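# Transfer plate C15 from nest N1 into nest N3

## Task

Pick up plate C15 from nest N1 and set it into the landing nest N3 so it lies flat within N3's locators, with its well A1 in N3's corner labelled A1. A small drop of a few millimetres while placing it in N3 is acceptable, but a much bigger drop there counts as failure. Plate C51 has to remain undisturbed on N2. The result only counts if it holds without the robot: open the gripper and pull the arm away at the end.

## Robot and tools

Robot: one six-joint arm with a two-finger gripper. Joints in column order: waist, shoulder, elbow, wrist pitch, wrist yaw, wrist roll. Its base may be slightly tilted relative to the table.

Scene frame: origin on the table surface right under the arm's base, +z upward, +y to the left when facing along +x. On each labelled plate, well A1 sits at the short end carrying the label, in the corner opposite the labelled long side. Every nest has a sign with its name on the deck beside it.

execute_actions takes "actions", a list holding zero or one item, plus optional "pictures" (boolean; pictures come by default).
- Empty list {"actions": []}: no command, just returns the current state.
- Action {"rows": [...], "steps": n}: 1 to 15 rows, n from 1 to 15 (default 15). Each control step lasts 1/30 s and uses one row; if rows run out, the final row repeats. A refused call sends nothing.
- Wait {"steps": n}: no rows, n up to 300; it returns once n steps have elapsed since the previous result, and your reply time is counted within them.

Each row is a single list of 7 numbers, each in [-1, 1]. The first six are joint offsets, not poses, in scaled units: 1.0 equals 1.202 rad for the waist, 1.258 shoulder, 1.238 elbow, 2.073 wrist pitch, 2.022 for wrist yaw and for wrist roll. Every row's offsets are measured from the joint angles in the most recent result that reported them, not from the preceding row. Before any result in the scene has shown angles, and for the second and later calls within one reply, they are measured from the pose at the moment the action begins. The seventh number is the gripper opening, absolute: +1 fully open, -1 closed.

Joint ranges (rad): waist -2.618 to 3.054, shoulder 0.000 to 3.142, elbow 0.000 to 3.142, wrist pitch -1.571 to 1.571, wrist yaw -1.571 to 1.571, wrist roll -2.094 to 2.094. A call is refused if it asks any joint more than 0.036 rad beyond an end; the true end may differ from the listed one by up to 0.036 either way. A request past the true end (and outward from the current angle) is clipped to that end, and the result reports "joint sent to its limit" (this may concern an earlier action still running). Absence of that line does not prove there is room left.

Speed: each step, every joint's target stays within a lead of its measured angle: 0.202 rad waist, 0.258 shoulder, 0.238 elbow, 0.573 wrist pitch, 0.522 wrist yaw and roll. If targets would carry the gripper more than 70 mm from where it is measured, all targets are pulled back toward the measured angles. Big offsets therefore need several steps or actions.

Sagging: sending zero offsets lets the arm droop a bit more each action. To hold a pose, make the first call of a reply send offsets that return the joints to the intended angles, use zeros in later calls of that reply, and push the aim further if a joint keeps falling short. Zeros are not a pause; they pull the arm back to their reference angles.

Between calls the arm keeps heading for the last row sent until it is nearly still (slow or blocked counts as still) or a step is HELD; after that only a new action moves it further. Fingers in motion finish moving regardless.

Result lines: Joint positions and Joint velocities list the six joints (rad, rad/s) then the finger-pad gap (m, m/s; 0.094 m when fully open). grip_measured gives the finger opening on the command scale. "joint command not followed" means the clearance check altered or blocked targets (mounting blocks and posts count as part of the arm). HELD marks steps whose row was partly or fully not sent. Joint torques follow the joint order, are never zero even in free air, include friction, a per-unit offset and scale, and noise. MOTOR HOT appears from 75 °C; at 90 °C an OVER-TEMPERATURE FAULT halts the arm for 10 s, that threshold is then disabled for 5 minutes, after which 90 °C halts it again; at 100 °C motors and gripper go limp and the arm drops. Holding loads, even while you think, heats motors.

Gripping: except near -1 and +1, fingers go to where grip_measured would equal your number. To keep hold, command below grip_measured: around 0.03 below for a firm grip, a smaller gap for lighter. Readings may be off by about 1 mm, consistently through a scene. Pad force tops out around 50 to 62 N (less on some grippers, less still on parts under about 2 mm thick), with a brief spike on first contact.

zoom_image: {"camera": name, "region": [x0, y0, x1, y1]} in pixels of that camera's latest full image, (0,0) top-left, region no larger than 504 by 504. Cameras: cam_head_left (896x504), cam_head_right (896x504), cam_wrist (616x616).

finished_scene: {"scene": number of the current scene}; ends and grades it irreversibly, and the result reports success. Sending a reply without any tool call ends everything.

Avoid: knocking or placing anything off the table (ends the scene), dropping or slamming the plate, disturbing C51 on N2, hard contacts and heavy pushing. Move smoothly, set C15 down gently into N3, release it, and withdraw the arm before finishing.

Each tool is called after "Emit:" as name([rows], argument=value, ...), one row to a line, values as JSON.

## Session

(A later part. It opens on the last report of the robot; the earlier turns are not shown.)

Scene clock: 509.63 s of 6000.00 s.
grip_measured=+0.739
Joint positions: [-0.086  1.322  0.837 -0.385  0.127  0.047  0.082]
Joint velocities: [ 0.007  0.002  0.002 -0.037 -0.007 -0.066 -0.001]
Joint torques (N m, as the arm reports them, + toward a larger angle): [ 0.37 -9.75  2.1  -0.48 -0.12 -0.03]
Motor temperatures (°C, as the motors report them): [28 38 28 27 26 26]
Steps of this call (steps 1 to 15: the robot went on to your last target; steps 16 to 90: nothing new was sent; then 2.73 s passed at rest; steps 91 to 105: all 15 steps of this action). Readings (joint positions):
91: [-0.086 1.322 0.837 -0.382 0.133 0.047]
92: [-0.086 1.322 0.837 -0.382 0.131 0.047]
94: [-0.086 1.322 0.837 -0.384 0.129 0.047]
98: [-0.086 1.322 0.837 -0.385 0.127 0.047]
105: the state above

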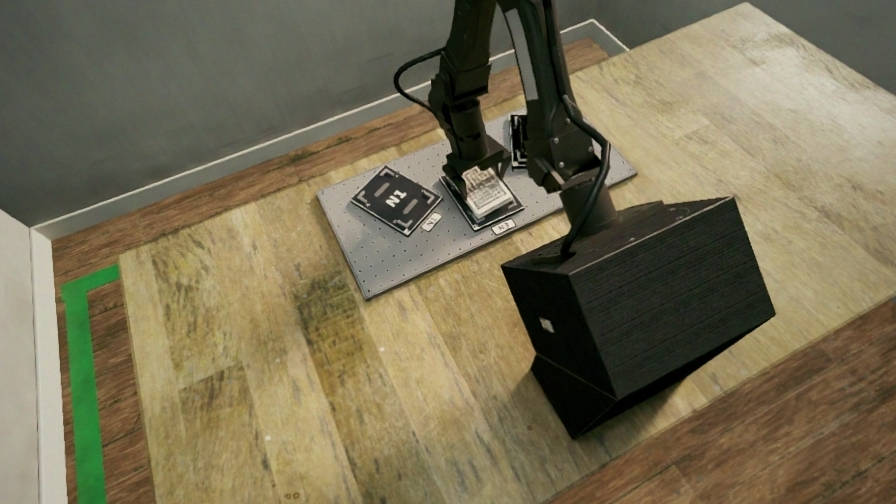

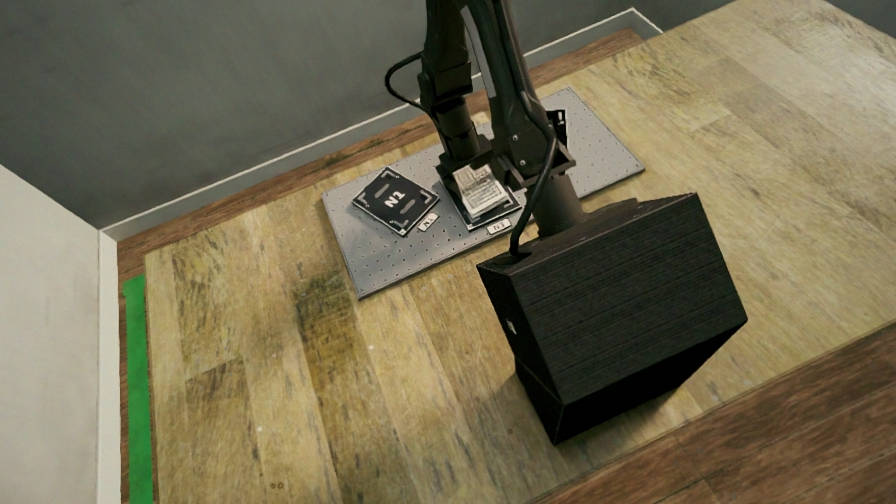

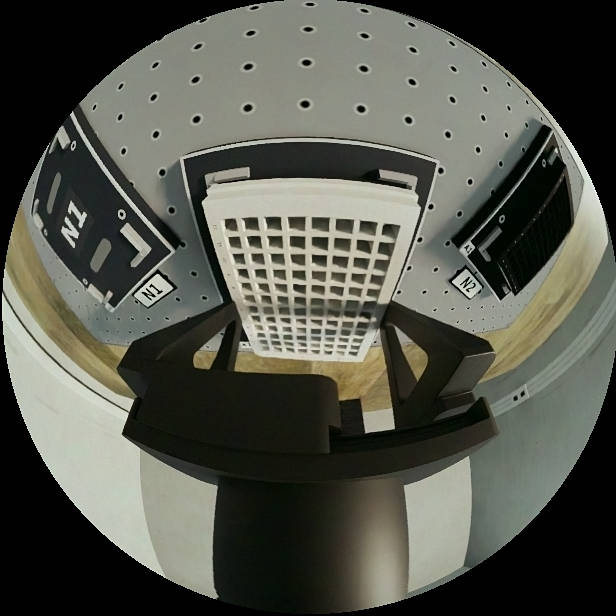

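Emit:
execute_actions([
  {"rows":[[0,0,-0.01,0,-0.004,0,0.71],[0,0.008,-0.014,0,-0.004,0,0.71],[0,0.014,-0.017,0,-0.004,0,0.71],[0,0.019,-0.017,0.003,-0.004,0,0.71]],"steps":15},
])

Emit:
zoom_image(camera="cam_wrist", region=[170, 110, 460, 260])

Emit:
zoom_image(camera="cam_head_left", region=[420, 120, 560, 250])

Scene clock: 524.80 s of 6000.00 s.
grip_measured=+0.739
Joint positions: [-0.086  1.331  0.837 -0.379  0.127  0.049  0.082]
Joint velocities: [ 0.012 -0.022  0.002  0.007 -0.066 -0.037  0.001]
Joint torques (N m, as the arm reports them, + toward a larger angle): [ 0.54 -7.55  0.74 -0.4  -0.09 -0.02]
Motor temperatures (°C, as the motors report them): [28 38 28 28 26 26]
Steps of this call (steps 1 to 15: the robot went on to your last target; steps 16 to 90: nothing new was sent; then 11.67 s passed at rest; steps 91 to 105: all 15 steps of this action). Readings (joint positions):
91: [-0.086 1.322 0.837 -0.385 0.127 0.047]
92: [-0.086 1.322 0.837 -0.385 0.127 0.047]
94: [-0.086 1.325 0.837 -0.384 0.127 0.047]
98: [-0.086 1.331 0.837 -0.379 0.127 0.049]
105: the state above

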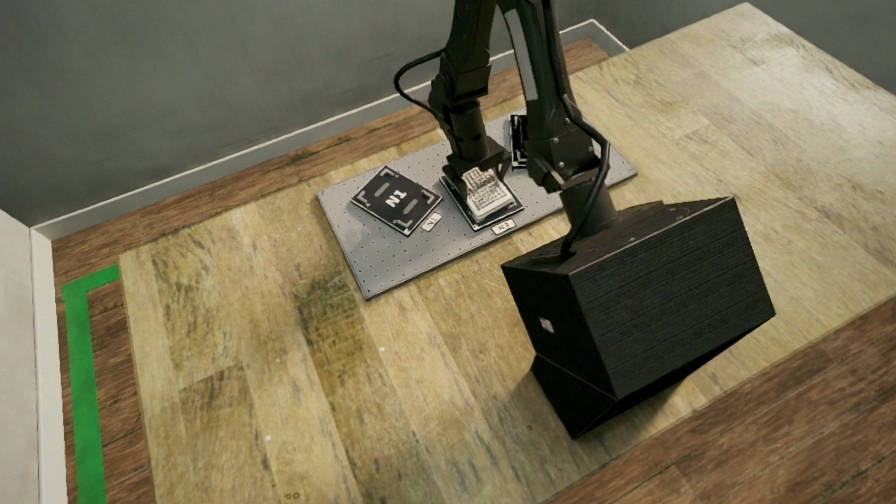

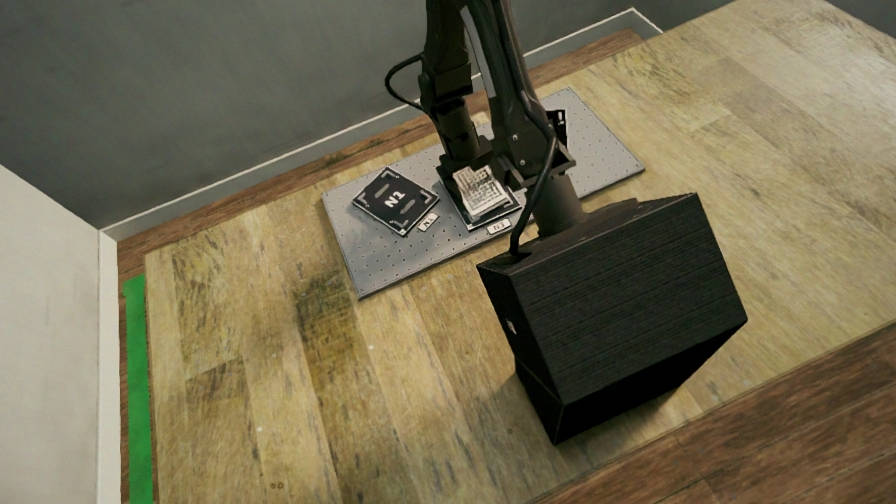

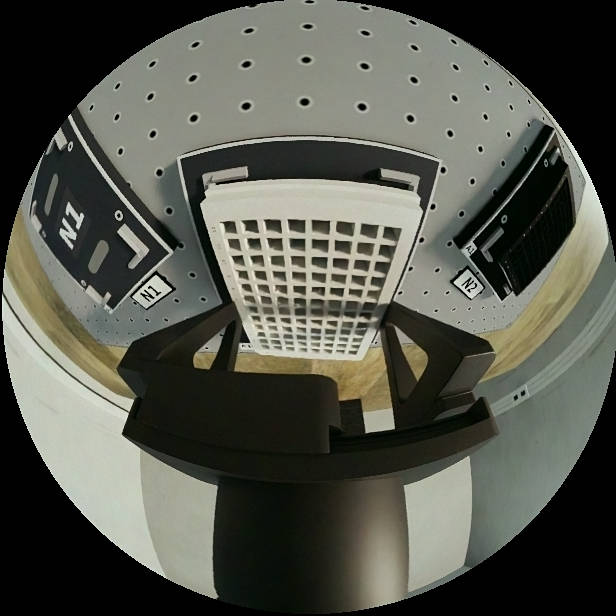

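Region (170, 110, 460, 260) of cam_wrist's 616x616 image, scaled by 1.738, with more detail than that image has; it fills the top 261 rows of this view, and the rest is white.

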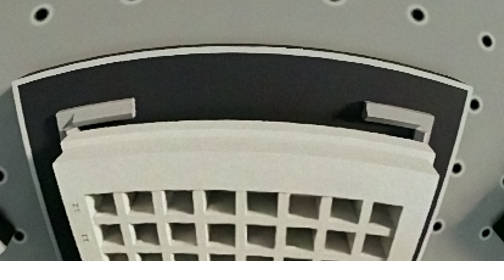

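Region (420, 120, 560, 250) of cam_head_left's 896x504 image, scaled by 3.600, with more detail than that image has; it fills the top 468 rows of this view, and the rest is white.

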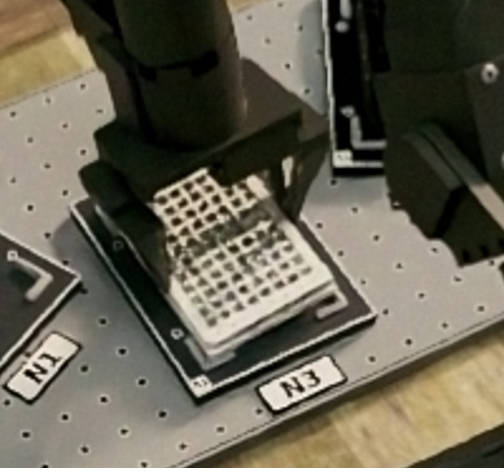

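Emit:
execute_actions([
  {"rows":[[0,0.004,0,0.004,0,0,0.71],[0,0.004,0,0.007,0,0,0.71]],"steps":15},
])

Emit:
zoom_image(camera="cam_wrist", region=[170, 110, 460, 260])

Emit:
zoom_image(camera="cam_head_left", region=[440, 160, 540, 240])

Scene clock: 535.53 s of 6000.00 s.
grip_measured=+0.739
Joint positions: [-0.086  1.331  0.837 -0.379  0.128  0.05   0.082]
Joint velocities: [-0.002 -0.012 -0.012 -0.037  0.037  0.037 -0.   ]
Joint torques (N m, as the arm reports them, + toward a larger angle): [ 0.51 -8.3   2.33 -0.25 -0.05  0.02]
Motor temperatures (°C, as the motors report them): [28 37 28 28 26 26]
Steps of this call (steps 1 to 15: the robot went on to your last target; steps 16 to 90: nothing new was sent; then 7.23 s passed at rest; steps 91 to 105: all 15 steps of this action). Readings (joint positions):
91: [-0.086 1.331 0.837 -0.379 0.128 0.049]
92: [-0.086 1.331 0.837 -0.379 0.128 0.050]
94: [-0.086 1.331 0.837 -0.379 0.128 0.050]
98: [-0.086 1.331 0.837 -0.379 0.128 0.050]
105: the state above

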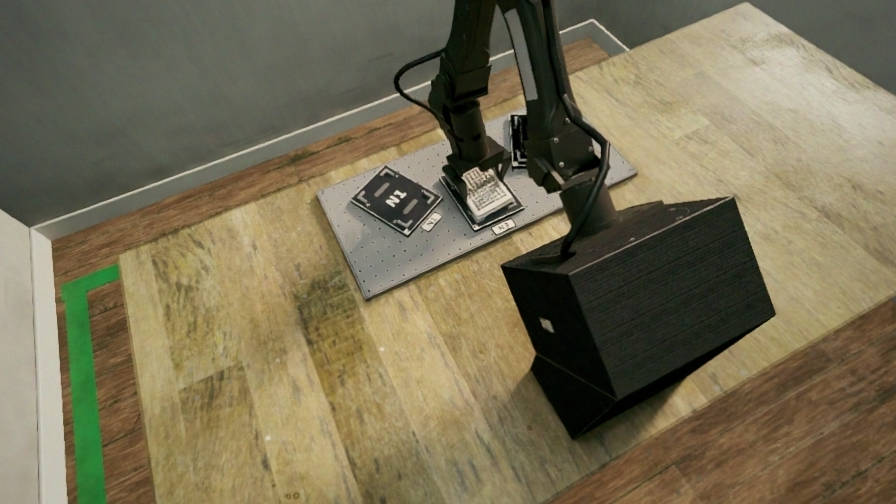

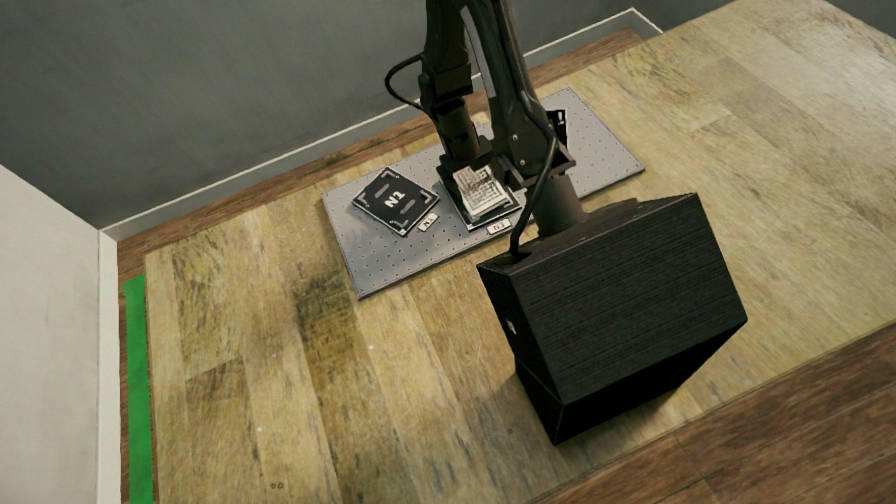

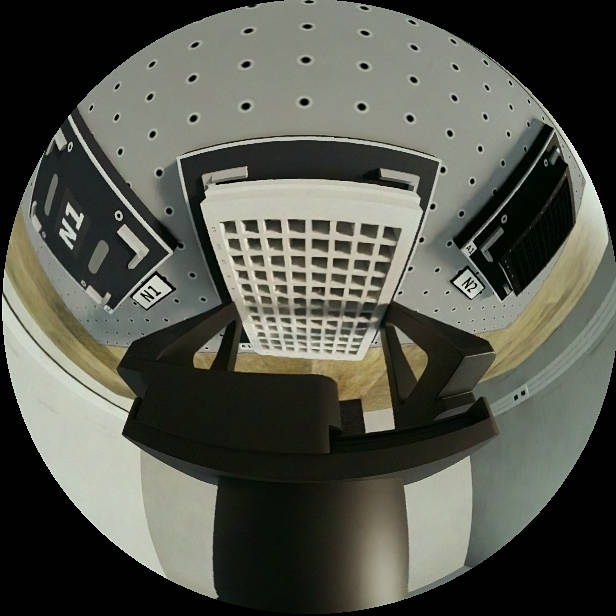

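Region (170, 110, 460, 260) of cam_wrist's 616x616 image, scaled by 1.738, with more detail than that image has; it fills the top 261 rows of this view, and the rest is white.

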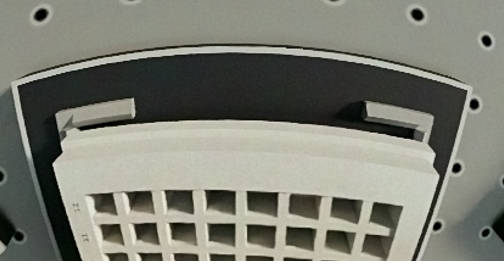

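Region (440, 160, 540, 240) of cam_head_left's 896x504 image, scaled by 5.040, with more detail than that image has; it fills the top 403 rows of this view, and the rest is white.

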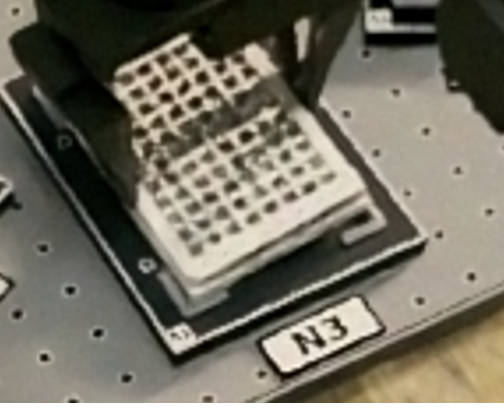

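Emit:
execute_actions([
  {"rows":[[0,-0.024,0,0,0,0,0.71],[0,-0.024,0,0,0,0,0.71],[0,-0.024,0,0.006,0.004,0,0.71]],"steps":15},
], pictures=false)

Emit:
execute_actions([
  {"rows":[[0,0,0,0,0,0,0.71]],"steps":3},
])

Emit:
zoom_image(camera="cam_wrist", region=[170, 110, 460, 260])

Scene clock: 544.07 s of 6000.00 s.
grip_measured=+0.739
Joint positions: [-0.086  1.323  0.837 -0.379  0.13   0.05   0.082]
Joint velocities: [ 0.002  0.007 -0.002 -0.022 -0.007 -0.081  0.   ]
Joint torques (N m, as the arm reports them, + toward a larger angle): [  0.59 -10.7    2.14  -0.23   0.08  -0.02]
Motor temperatures (°C, as the motors report them): [28 37 28 27 26 26]
Steps of this call (steps 1 to 15: the robot went on to your last target; steps 16 to 90: nothing new was sent; then 5.03 s passed at rest; steps 91 to 105: all 15 steps of this action). Readings (joint positions):
91: [-0.086 1.330 0.837 -0.379 0.128 0.050]
92: [-0.086 1.328 0.837 -0.380 0.129 0.050]
94: [-0.086 1.324 0.837 -0.380 0.129 0.050]
98: [-0.086 1.323 0.837 -0.379 0.130 0.050]
105: the state above

Scene clock: 544.17 s of 6000.00 s.
grip_measured=+0.739
Joint positions: [-0.086  1.323  0.837 -0.379  0.13   0.05   0.082]
Joint velocities: [ 0.002 -0.002 -0.022 -0.022  0.007  0.022  0.001]
Joint torques (N m, as the arm reports them, + toward a larger angle): [ 0.36 -8.9   2.14 -0.38 -0.01 -0.01]
Motor temperatures (°C, as the motors report them): [28 37 28 27 26 26]
Steps of this call (steps 1 to 3: all 3 steps of this action). Readings (joint positions):
1: [-0.086 1.323 0.837 -0.379 0.130 0.050]
2: [-0.086 1.323 0.837 -0.379 0.130 0.050]
3: the state above

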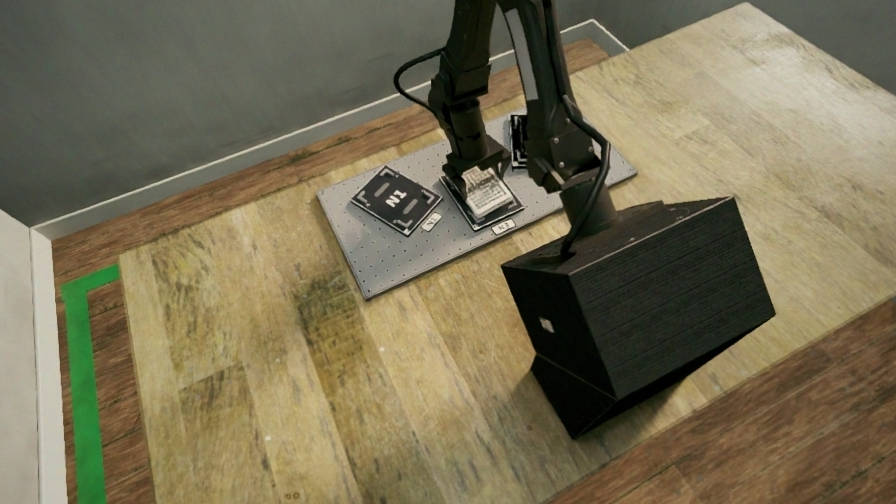

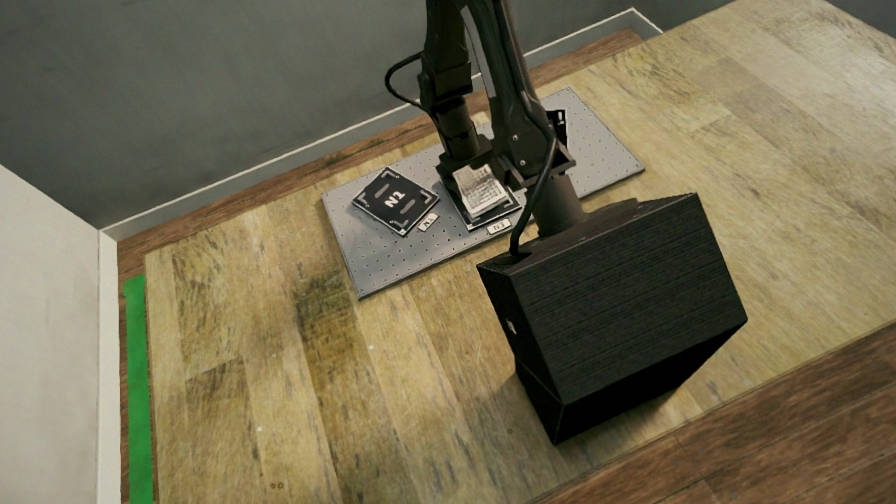

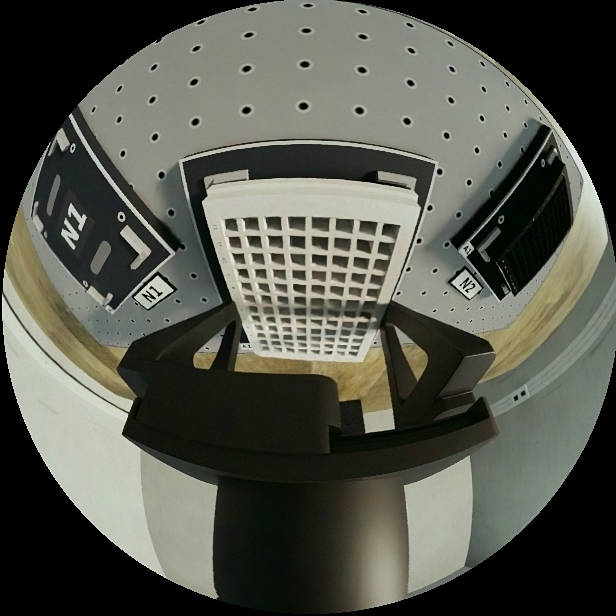

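Region (170, 110, 460, 260) of cam_wrist's 616x616 image, scaled by 1.738, with more detail than that image has; it fills the top 261 rows of this view, and the rest is white.

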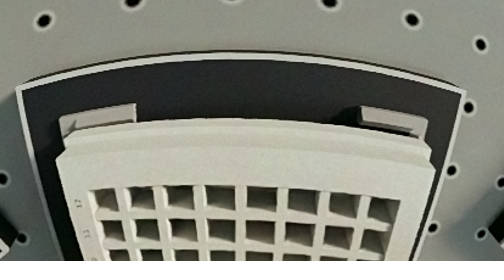

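Emit:
execute_actions([
  {"rows":[[0,0,0,0.003,-0.005,0,0.71],[0,0.008,0,0.004,-0.005,0,0.71],[0,0.014,0,0.005,-0.005,0,0.71],[0,0.018,0,0.007,-0.005,0,0.71],[0,0.022,0,0.009,-0.005,0,0.71]],"steps":15},
])

Emit:
zoom_image(camera="cam_wrist", region=[170, 110, 460, 260])

Emit:
zoom_image(camera="cam_head_left", region=[440, 160, 540, 240])

Scene clock: 554.27 s of 6000.00 s.
grip_measured=+0.739
Joint positions: [-0.086  1.333  0.837 -0.376  0.129  0.053  0.082]
Joint velocities: [ 0.002  0.002 -0.012  0.022  0.022  0.051 -0.   ]
Joint torques (N m, as the arm reports them, + toward a larger angle): [ 0.62 -7.16  2.11 -0.18 -0.06  0.01]
Motor temperatures (°C, as the motors report them): [28 37 28 27 26 26]
Steps of this call (steps 1 to 15: the robot went on to your last target; steps 16 to 90: nothing new was sent; then 6.60 s passed at rest; steps 91 to 105: all 15 steps of this action). Readings (joint positions):
91: [-0.086 1.323 0.837 -0.379 0.129 0.050]
92: [-0.086 1.323 0.837 -0.379 0.129 0.050]
94: [-0.086 1.327 0.837 -0.378 0.129 0.050]
98: [-0.086 1.333 0.837 -0.376 0.129 0.053]
105: the state above

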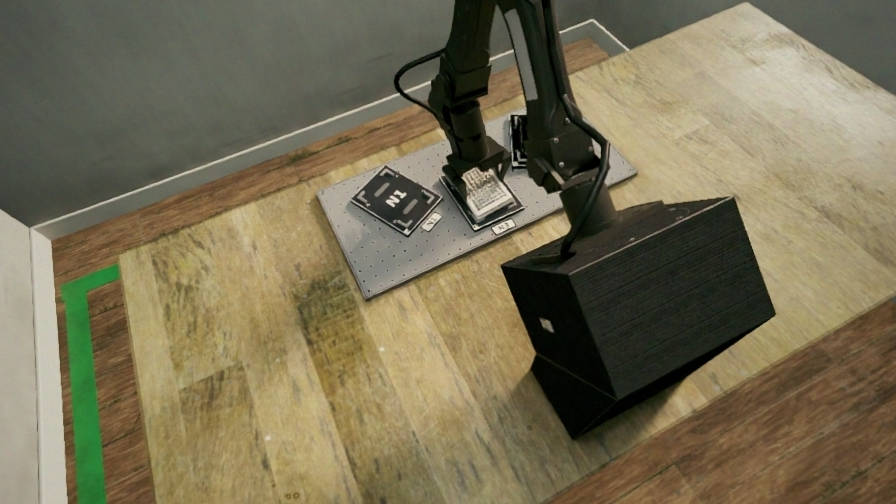

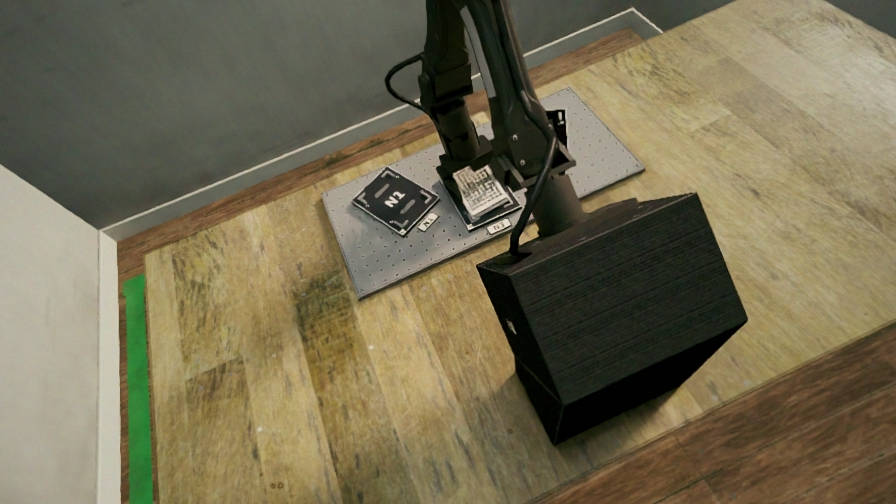

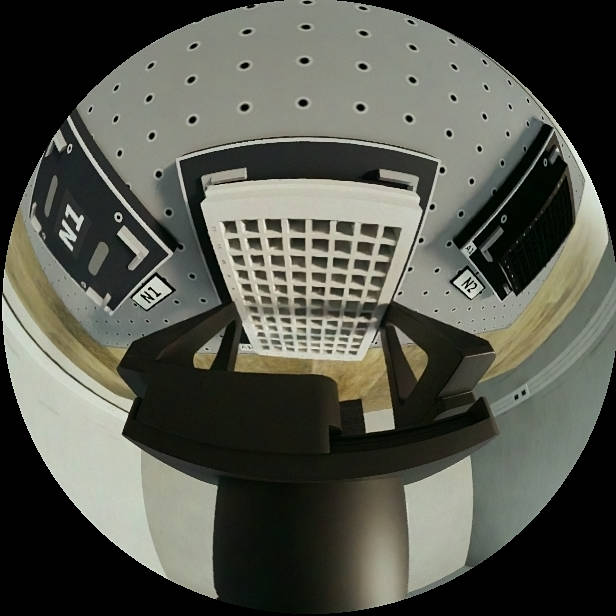

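Region (170, 110, 460, 260) of cam_wrist's 616x616 image, scaled by 1.738, with more detail than that image has; it fills the top 261 rows of this view, and the rest is white.

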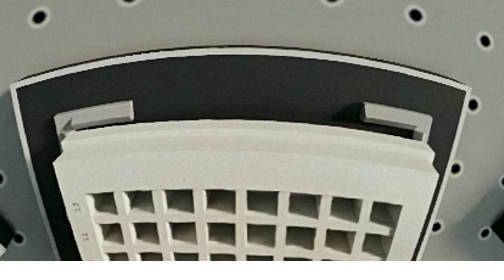

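Region (440, 160, 540, 240) of cam_head_left's 896x504 image, scaled by 5.040, with more detail than that image has; it fills the top 403 rows of this view, and the rest is white.

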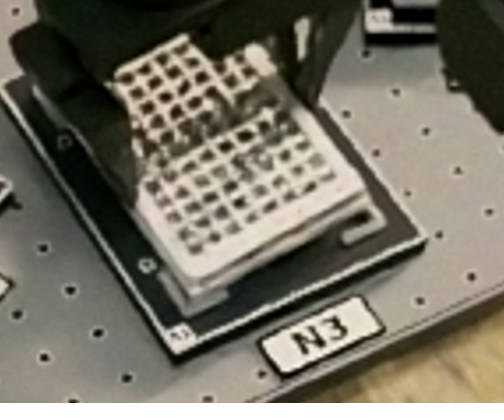

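Emit:
execute_actions([
  {"rows":[[0,-0.026,0,0,0,0,0.71],[0,-0.026,0,0,0,0,0.71],[0,-0.026,0,0,0,-0.018,0.71]],"steps":15},
])

Emit:
zoom_image(camera="cam_wrist", region=[170, 110, 460, 260])

Emit:
zoom_image(camera="cam_head_left", region=[440, 160, 540, 240])

Scene clock: 571.07 s of 6000.00 s.
grip_measured=+0.739
Joint positions: [-0.086  1.321  0.837 -0.378  0.13   0.024  0.082]
Joint velocities: [-0.012 -0.007 -0.012  0.007 -0.022  0.007  0.   ]
Joint torques (N m, as the arm reports them, + toward a larger angle): [  0.62 -10.75   1.98  -0.35  -0.01  -0.05]
Motor temperatures (°C, as the motors report them): [28 36 28 27 26 26]
Steps of this call (steps 1 to 15: the robot went on to your last target; steps 16 to 90: nothing new was sent; then 13.30 s passed at rest; steps 91 to 105: all 15 steps of this action). Readings (joint positions):
91: [-0.086 1.330 0.837 -0.376 0.129 0.053]
92: [-0.086 1.327 0.837 -0.378 0.130 0.053]
94: [-0.086 1.322 0.837 -0.378 0.130 0.044]
98: [-0.086 1.321 0.837 -0.378 0.130 0.031]
105: the state above

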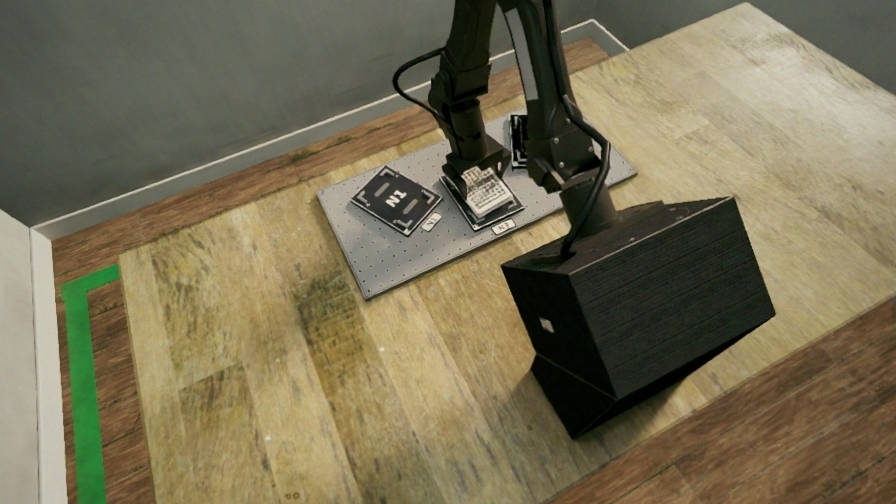

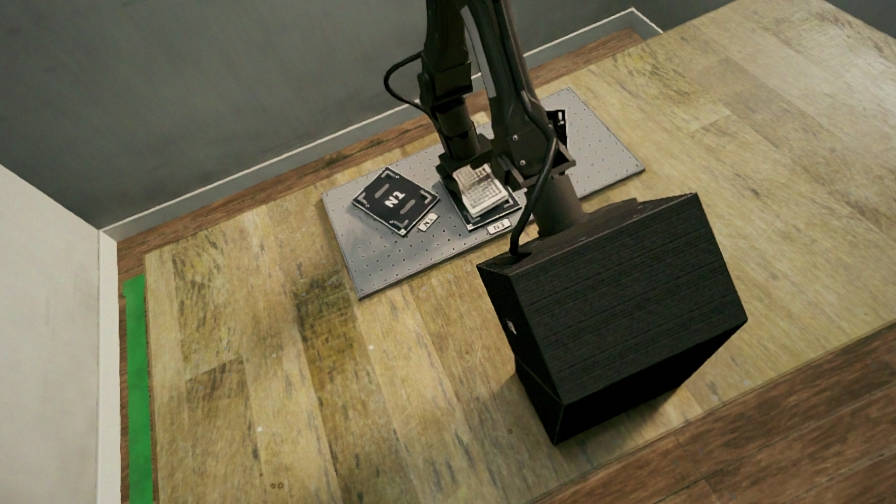

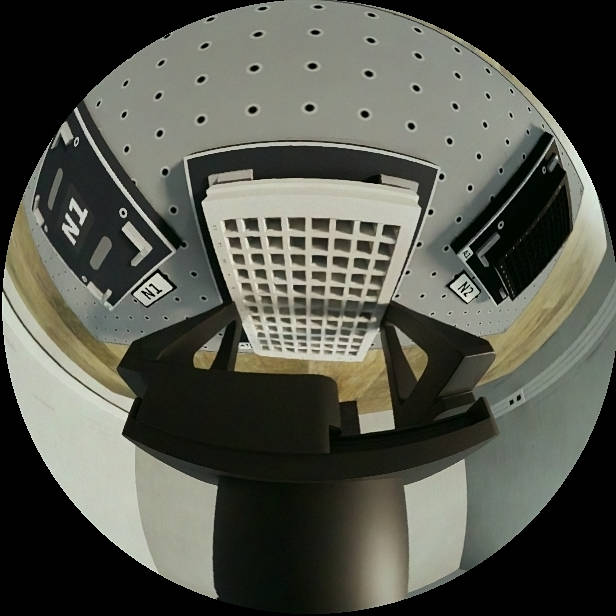

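Region (170, 110, 460, 260) of cam_wrist's 616x616 image, scaled by 1.738, with more detail than that image has; it fills the top 261 rows of this view, and the rest is white.

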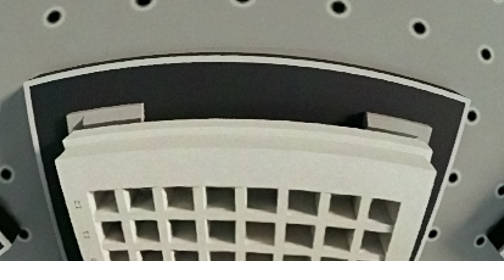

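Region (440, 160, 540, 240) of cam_head_left's 896x504 image, scaled by 5.040, with more detail than that image has; it fills the top 403 rows of this view, and the rest is white.

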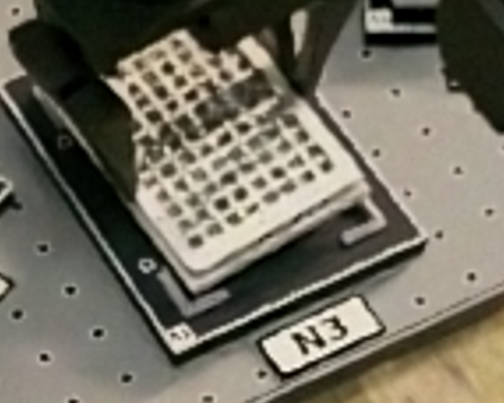

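Emit:
execute_actions([
  {"rows":[[0,0.008,0,0.003,0,0,0.71],[0,0.014,0,0.005,0,0,0.71],[0,0.018,0,0.007,0,0,0.71],[0,0.022,0,0.009,0,0,0.71],[0,0.026,0,0.011,0,0,0.71]],"steps":15},
])

Emit:
zoom_image(camera="cam_wrist", region=[170, 110, 460, 260])

Emit:
zoom_image(camera="cam_head_left", region=[440, 160, 540, 240])

Scene clock: 589.03 s of 6000.00 s.
grip_measured=+0.739
Joint positions: [-0.086  1.331  0.837 -0.374  0.131  0.026  0.082]
Joint velocities: [ 0.017 -0.017 -0.007  0.007  0.037  0.007  0.   ]
Joint torques (N m, as the arm reports them, + toward a larger angle): [ 0.72 -6.76  2.16 -0.18 -0.01  0.  ]
Motor temperatures (°C, as the motors report them): [28 38 28 27 26 26]
Steps of this call (steps 1 to 15: the robot went on to your last target; steps 16 to 90: nothing new was sent; then 14.47 s passed at rest; steps 91 to 105: all 15 steps of this action). Readings (joint positions):
91: [-0.086 1.321 0.837 -0.378 0.130 0.022]
92: [-0.086 1.322 0.837 -0.378 0.130 0.022]
94: [-0.086 1.328 0.837 -0.374 0.130 0.023]
98: [-0.086 1.331 0.837 -0.374 0.131 0.026]
105: the state above

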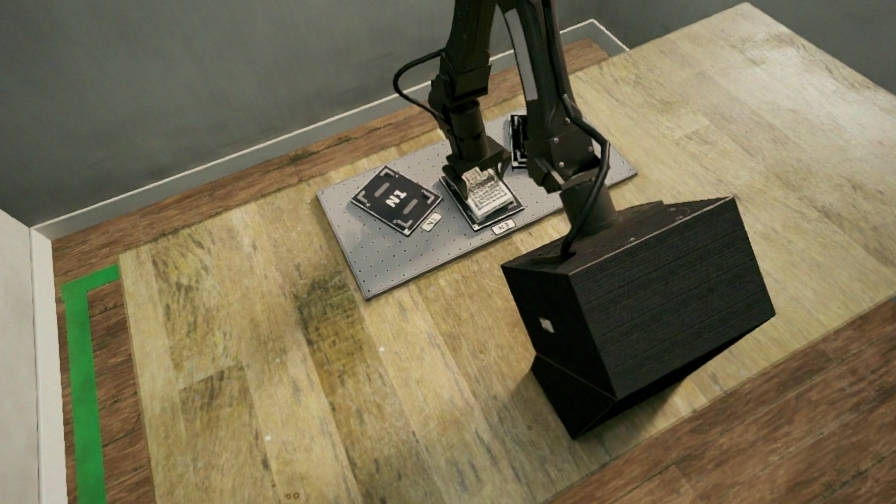

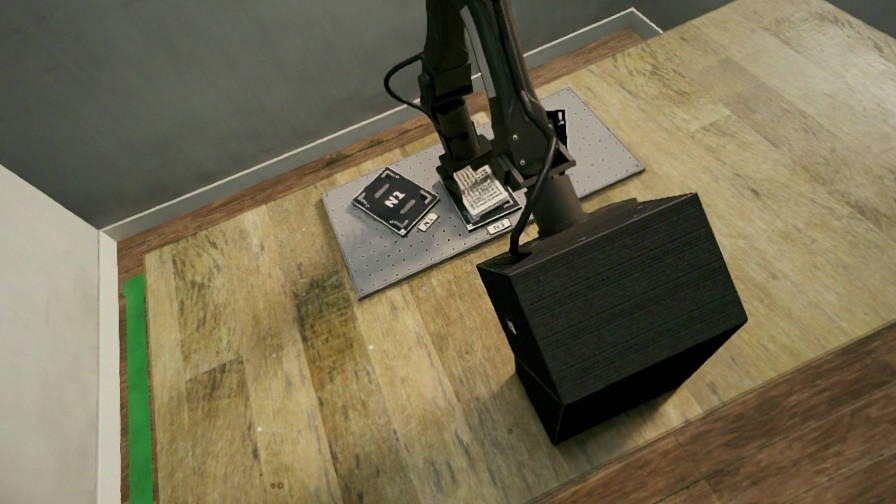

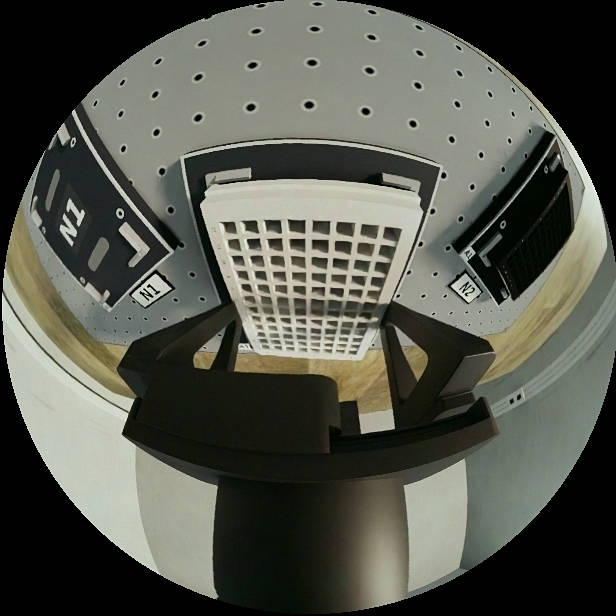

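Region (170, 110, 460, 260) of cam_wrist's 616x616 image, scaled by 1.738, with more detail than that image has; it fills the top 261 rows of this view, and the rest is white.

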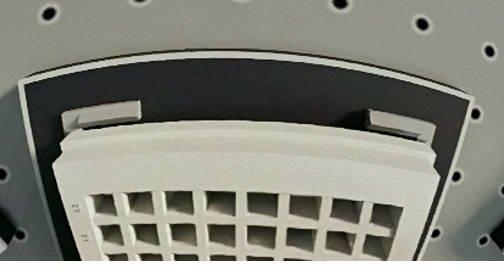

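Region (440, 160, 540, 240) of cam_head_left's 896x504 image, scaled by 5.040, with more detail than that image has; it fills the top 403 rows of this view, and the rest is white.

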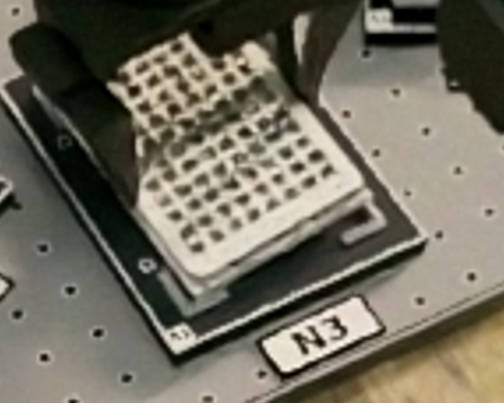

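Emit:
execute_actions([
  {"rows":[[0,-0.018,0,0,0,0,0.71],[0,-0.018,-0.01,0,0,0,0.71],[0,-0.014,-0.016,0,0,0,0.71],[0,-0.01,-0.019,0,0,0,0.71]],"steps":15},
])

Emit:
zoom_image(camera="cam_wrist", region=[170, 110, 460, 260])

Emit:
zoom_image(camera="cam_head_left", region=[440, 160, 540, 240])

Scene clock: 602.17 s of 6000.00 s.
grip_measured=+0.739
Joint positions: [-0.086  1.327  0.837 -0.376  0.131  0.026  0.082]
Joint velocities: [-0.002  0.002  0.002 -0.037  0.022 -0.022 -0.   ]
Joint torques (N m, as the arm reports them, + toward a larger angle): [ 0.62 -9.36  0.47 -0.36 -0.01  0.01]
Motor temperatures (°C, as the motors report them): [28 37 28 27 26 26]
Steps of this call (steps 1 to 15: the robot went on to your last target; steps 16 to 90: nothing new was sent; then 9.63 s passed at rest; steps 91 to 105: all 15 steps of this action). Readings (joint positions):
91: [-0.086 1.329 0.837 -0.375 0.131 0.026]
92: [-0.086 1.327 0.837 -0.376 0.131 0.026]
94: [-0.086 1.327 0.837 -0.376 0.131 0.026]
98: [-0.086 1.327 0.837 -0.376 0.131 0.026]
105: the state above

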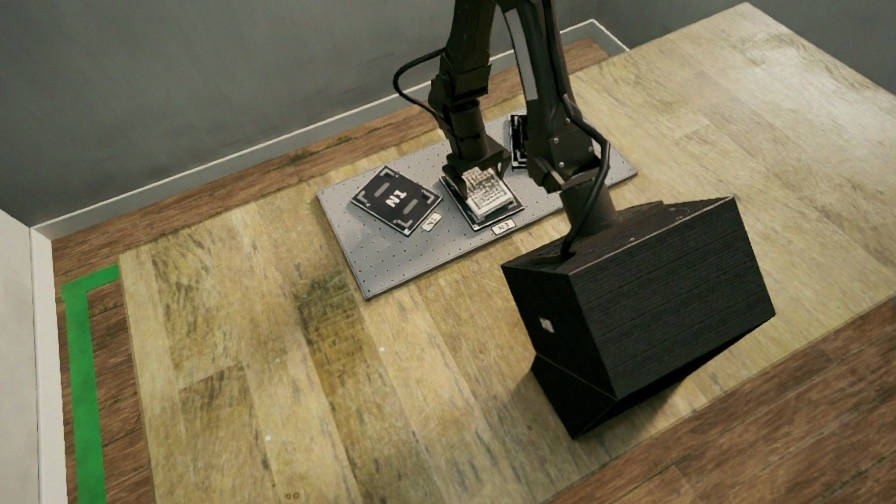

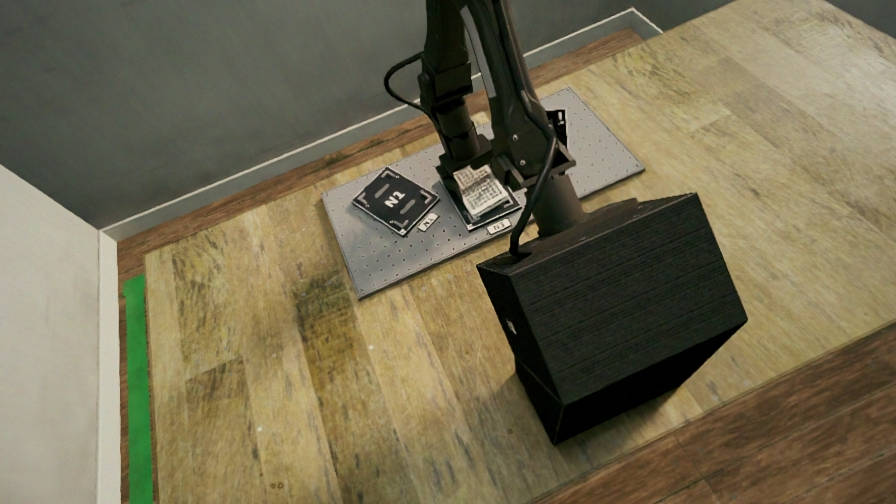

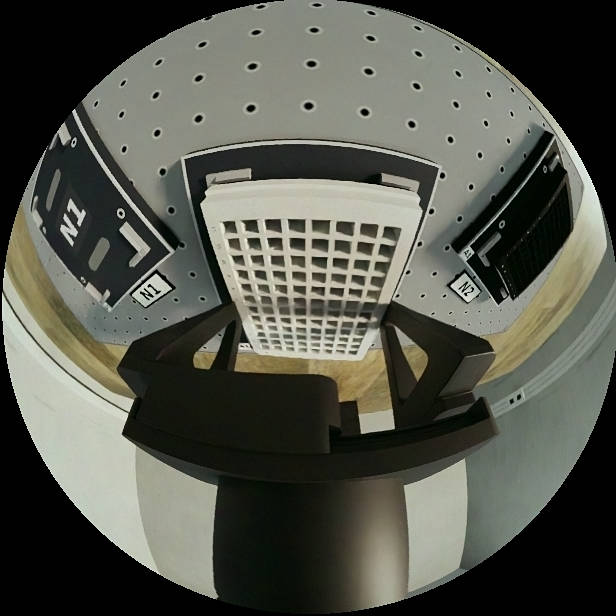

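Region (170, 110, 460, 260) of cam_wrist's 616x616 image, scaled by 1.738, with more detail than that image has; it fills the top 261 rows of this view, and the rest is white.

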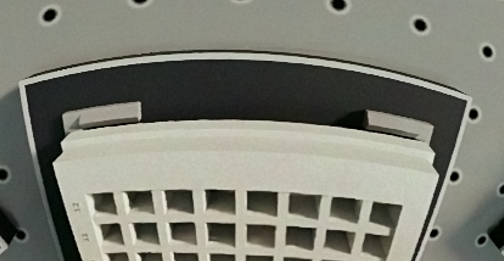

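Region (440, 160, 540, 240) of cam_head_left's 896x504 image, scaled by 5.040, with more detail than that image has; it fills the top 403 rows of this view, and the rest is white.

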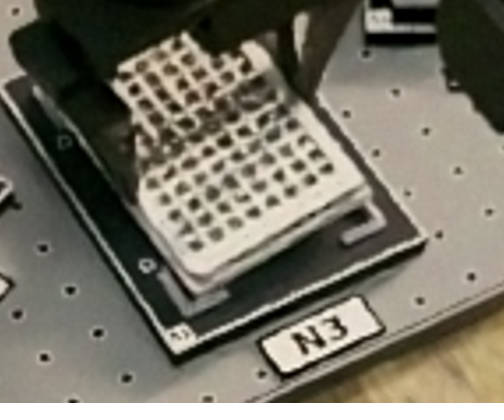

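Emit:
execute_actions([
  {"rows":[[0,-0.012,0,-0.006,0,0,0.71],[0,-0.012,0,-0.01,0,0,0.71],[0,-0.012,0,-0.01,0,0,0.71],[0,0.006,0,-0.01,0,0,0.71],[0,0.012,0,-0.01,0,0,0.71],[0,0.016,0,-0.01,0,0,0.71],[0,0.02,0,-0.01,0,0,0.71]],"steps":15},
])

Emit:
zoom_image(camera="cam_wrist", region=[170, 110, 460, 260])

Emit:
zoom_image(camera="cam_head_left", region=[440, 160, 540, 240])

Scene clock: 617.23 s of 6000.00 s.
grip_measured=+0.739
Joint positions: [-0.086  1.331  0.837 -0.377  0.133  0.03   0.082]
Joint velocities: [-0.012  0.007 -0.012 -0.007  0.007 -0.051  0.   ]
Joint torques (N m, as the arm reports them, + toward a larger angle): [ 0.46 -6.77  2.13 -0.58  0.01 -0.08]
Motor temperatures (°C, as the motors report them): [28 37 28 27 26 26]
Steps of this call (steps 1 to 15: the robot went on to your last target; steps 16 to 90: nothing new was sent; then 11.57 s passed at rest; steps 91 to 105: all 15 steps of this action). Readings (joint positions):
91: [-0.086 1.327 0.837 -0.376 0.132 0.026]
92: [-0.086 1.327 0.837 -0.376 0.132 0.026]
94: [-0.086 1.327 0.837 -0.376 0.132 0.026]
98: [-0.086 1.331 0.837 -0.377 0.133 0.028]
105: the state above

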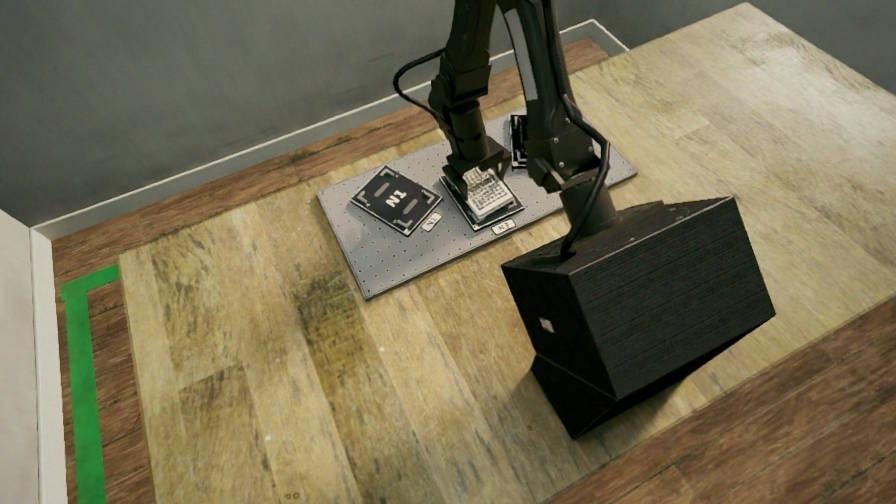

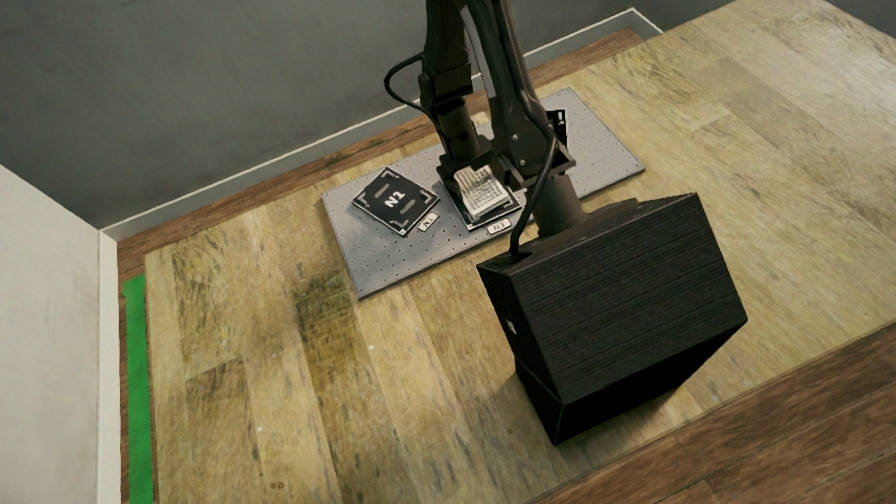

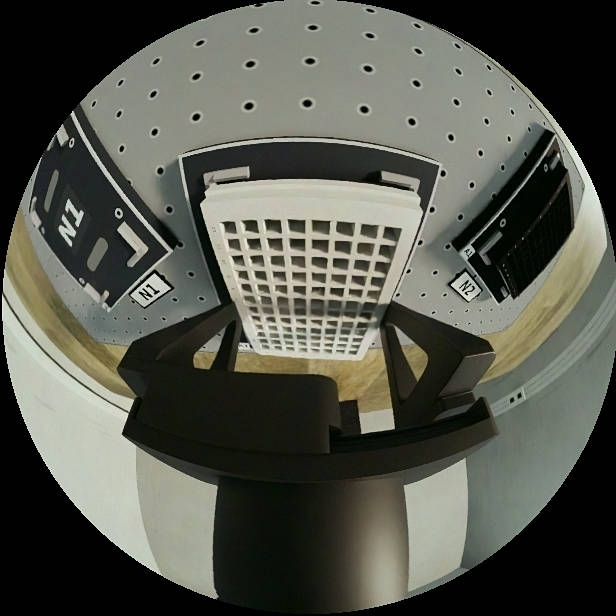

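Region (170, 110, 460, 260) of cam_wrist's 616x616 image, scaled by 1.738, with more detail than that image has; it fills the top 261 rows of this view, and the rest is white.

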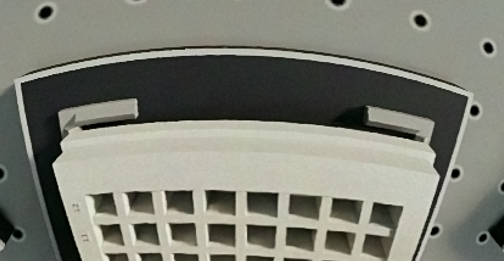

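Region (440, 160, 540, 240) of cam_head_left's 896x504 image, scaled by 5.040, with more detail than that image has; it fills the top 403 rows of this view, and the rest is white.

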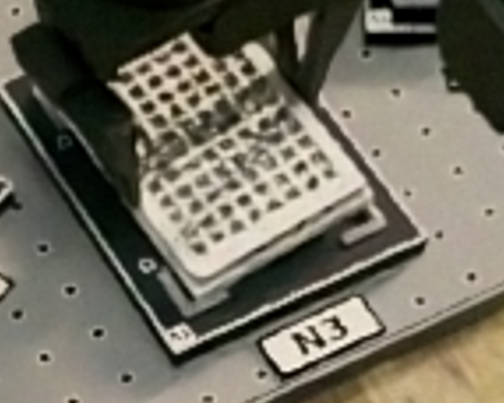

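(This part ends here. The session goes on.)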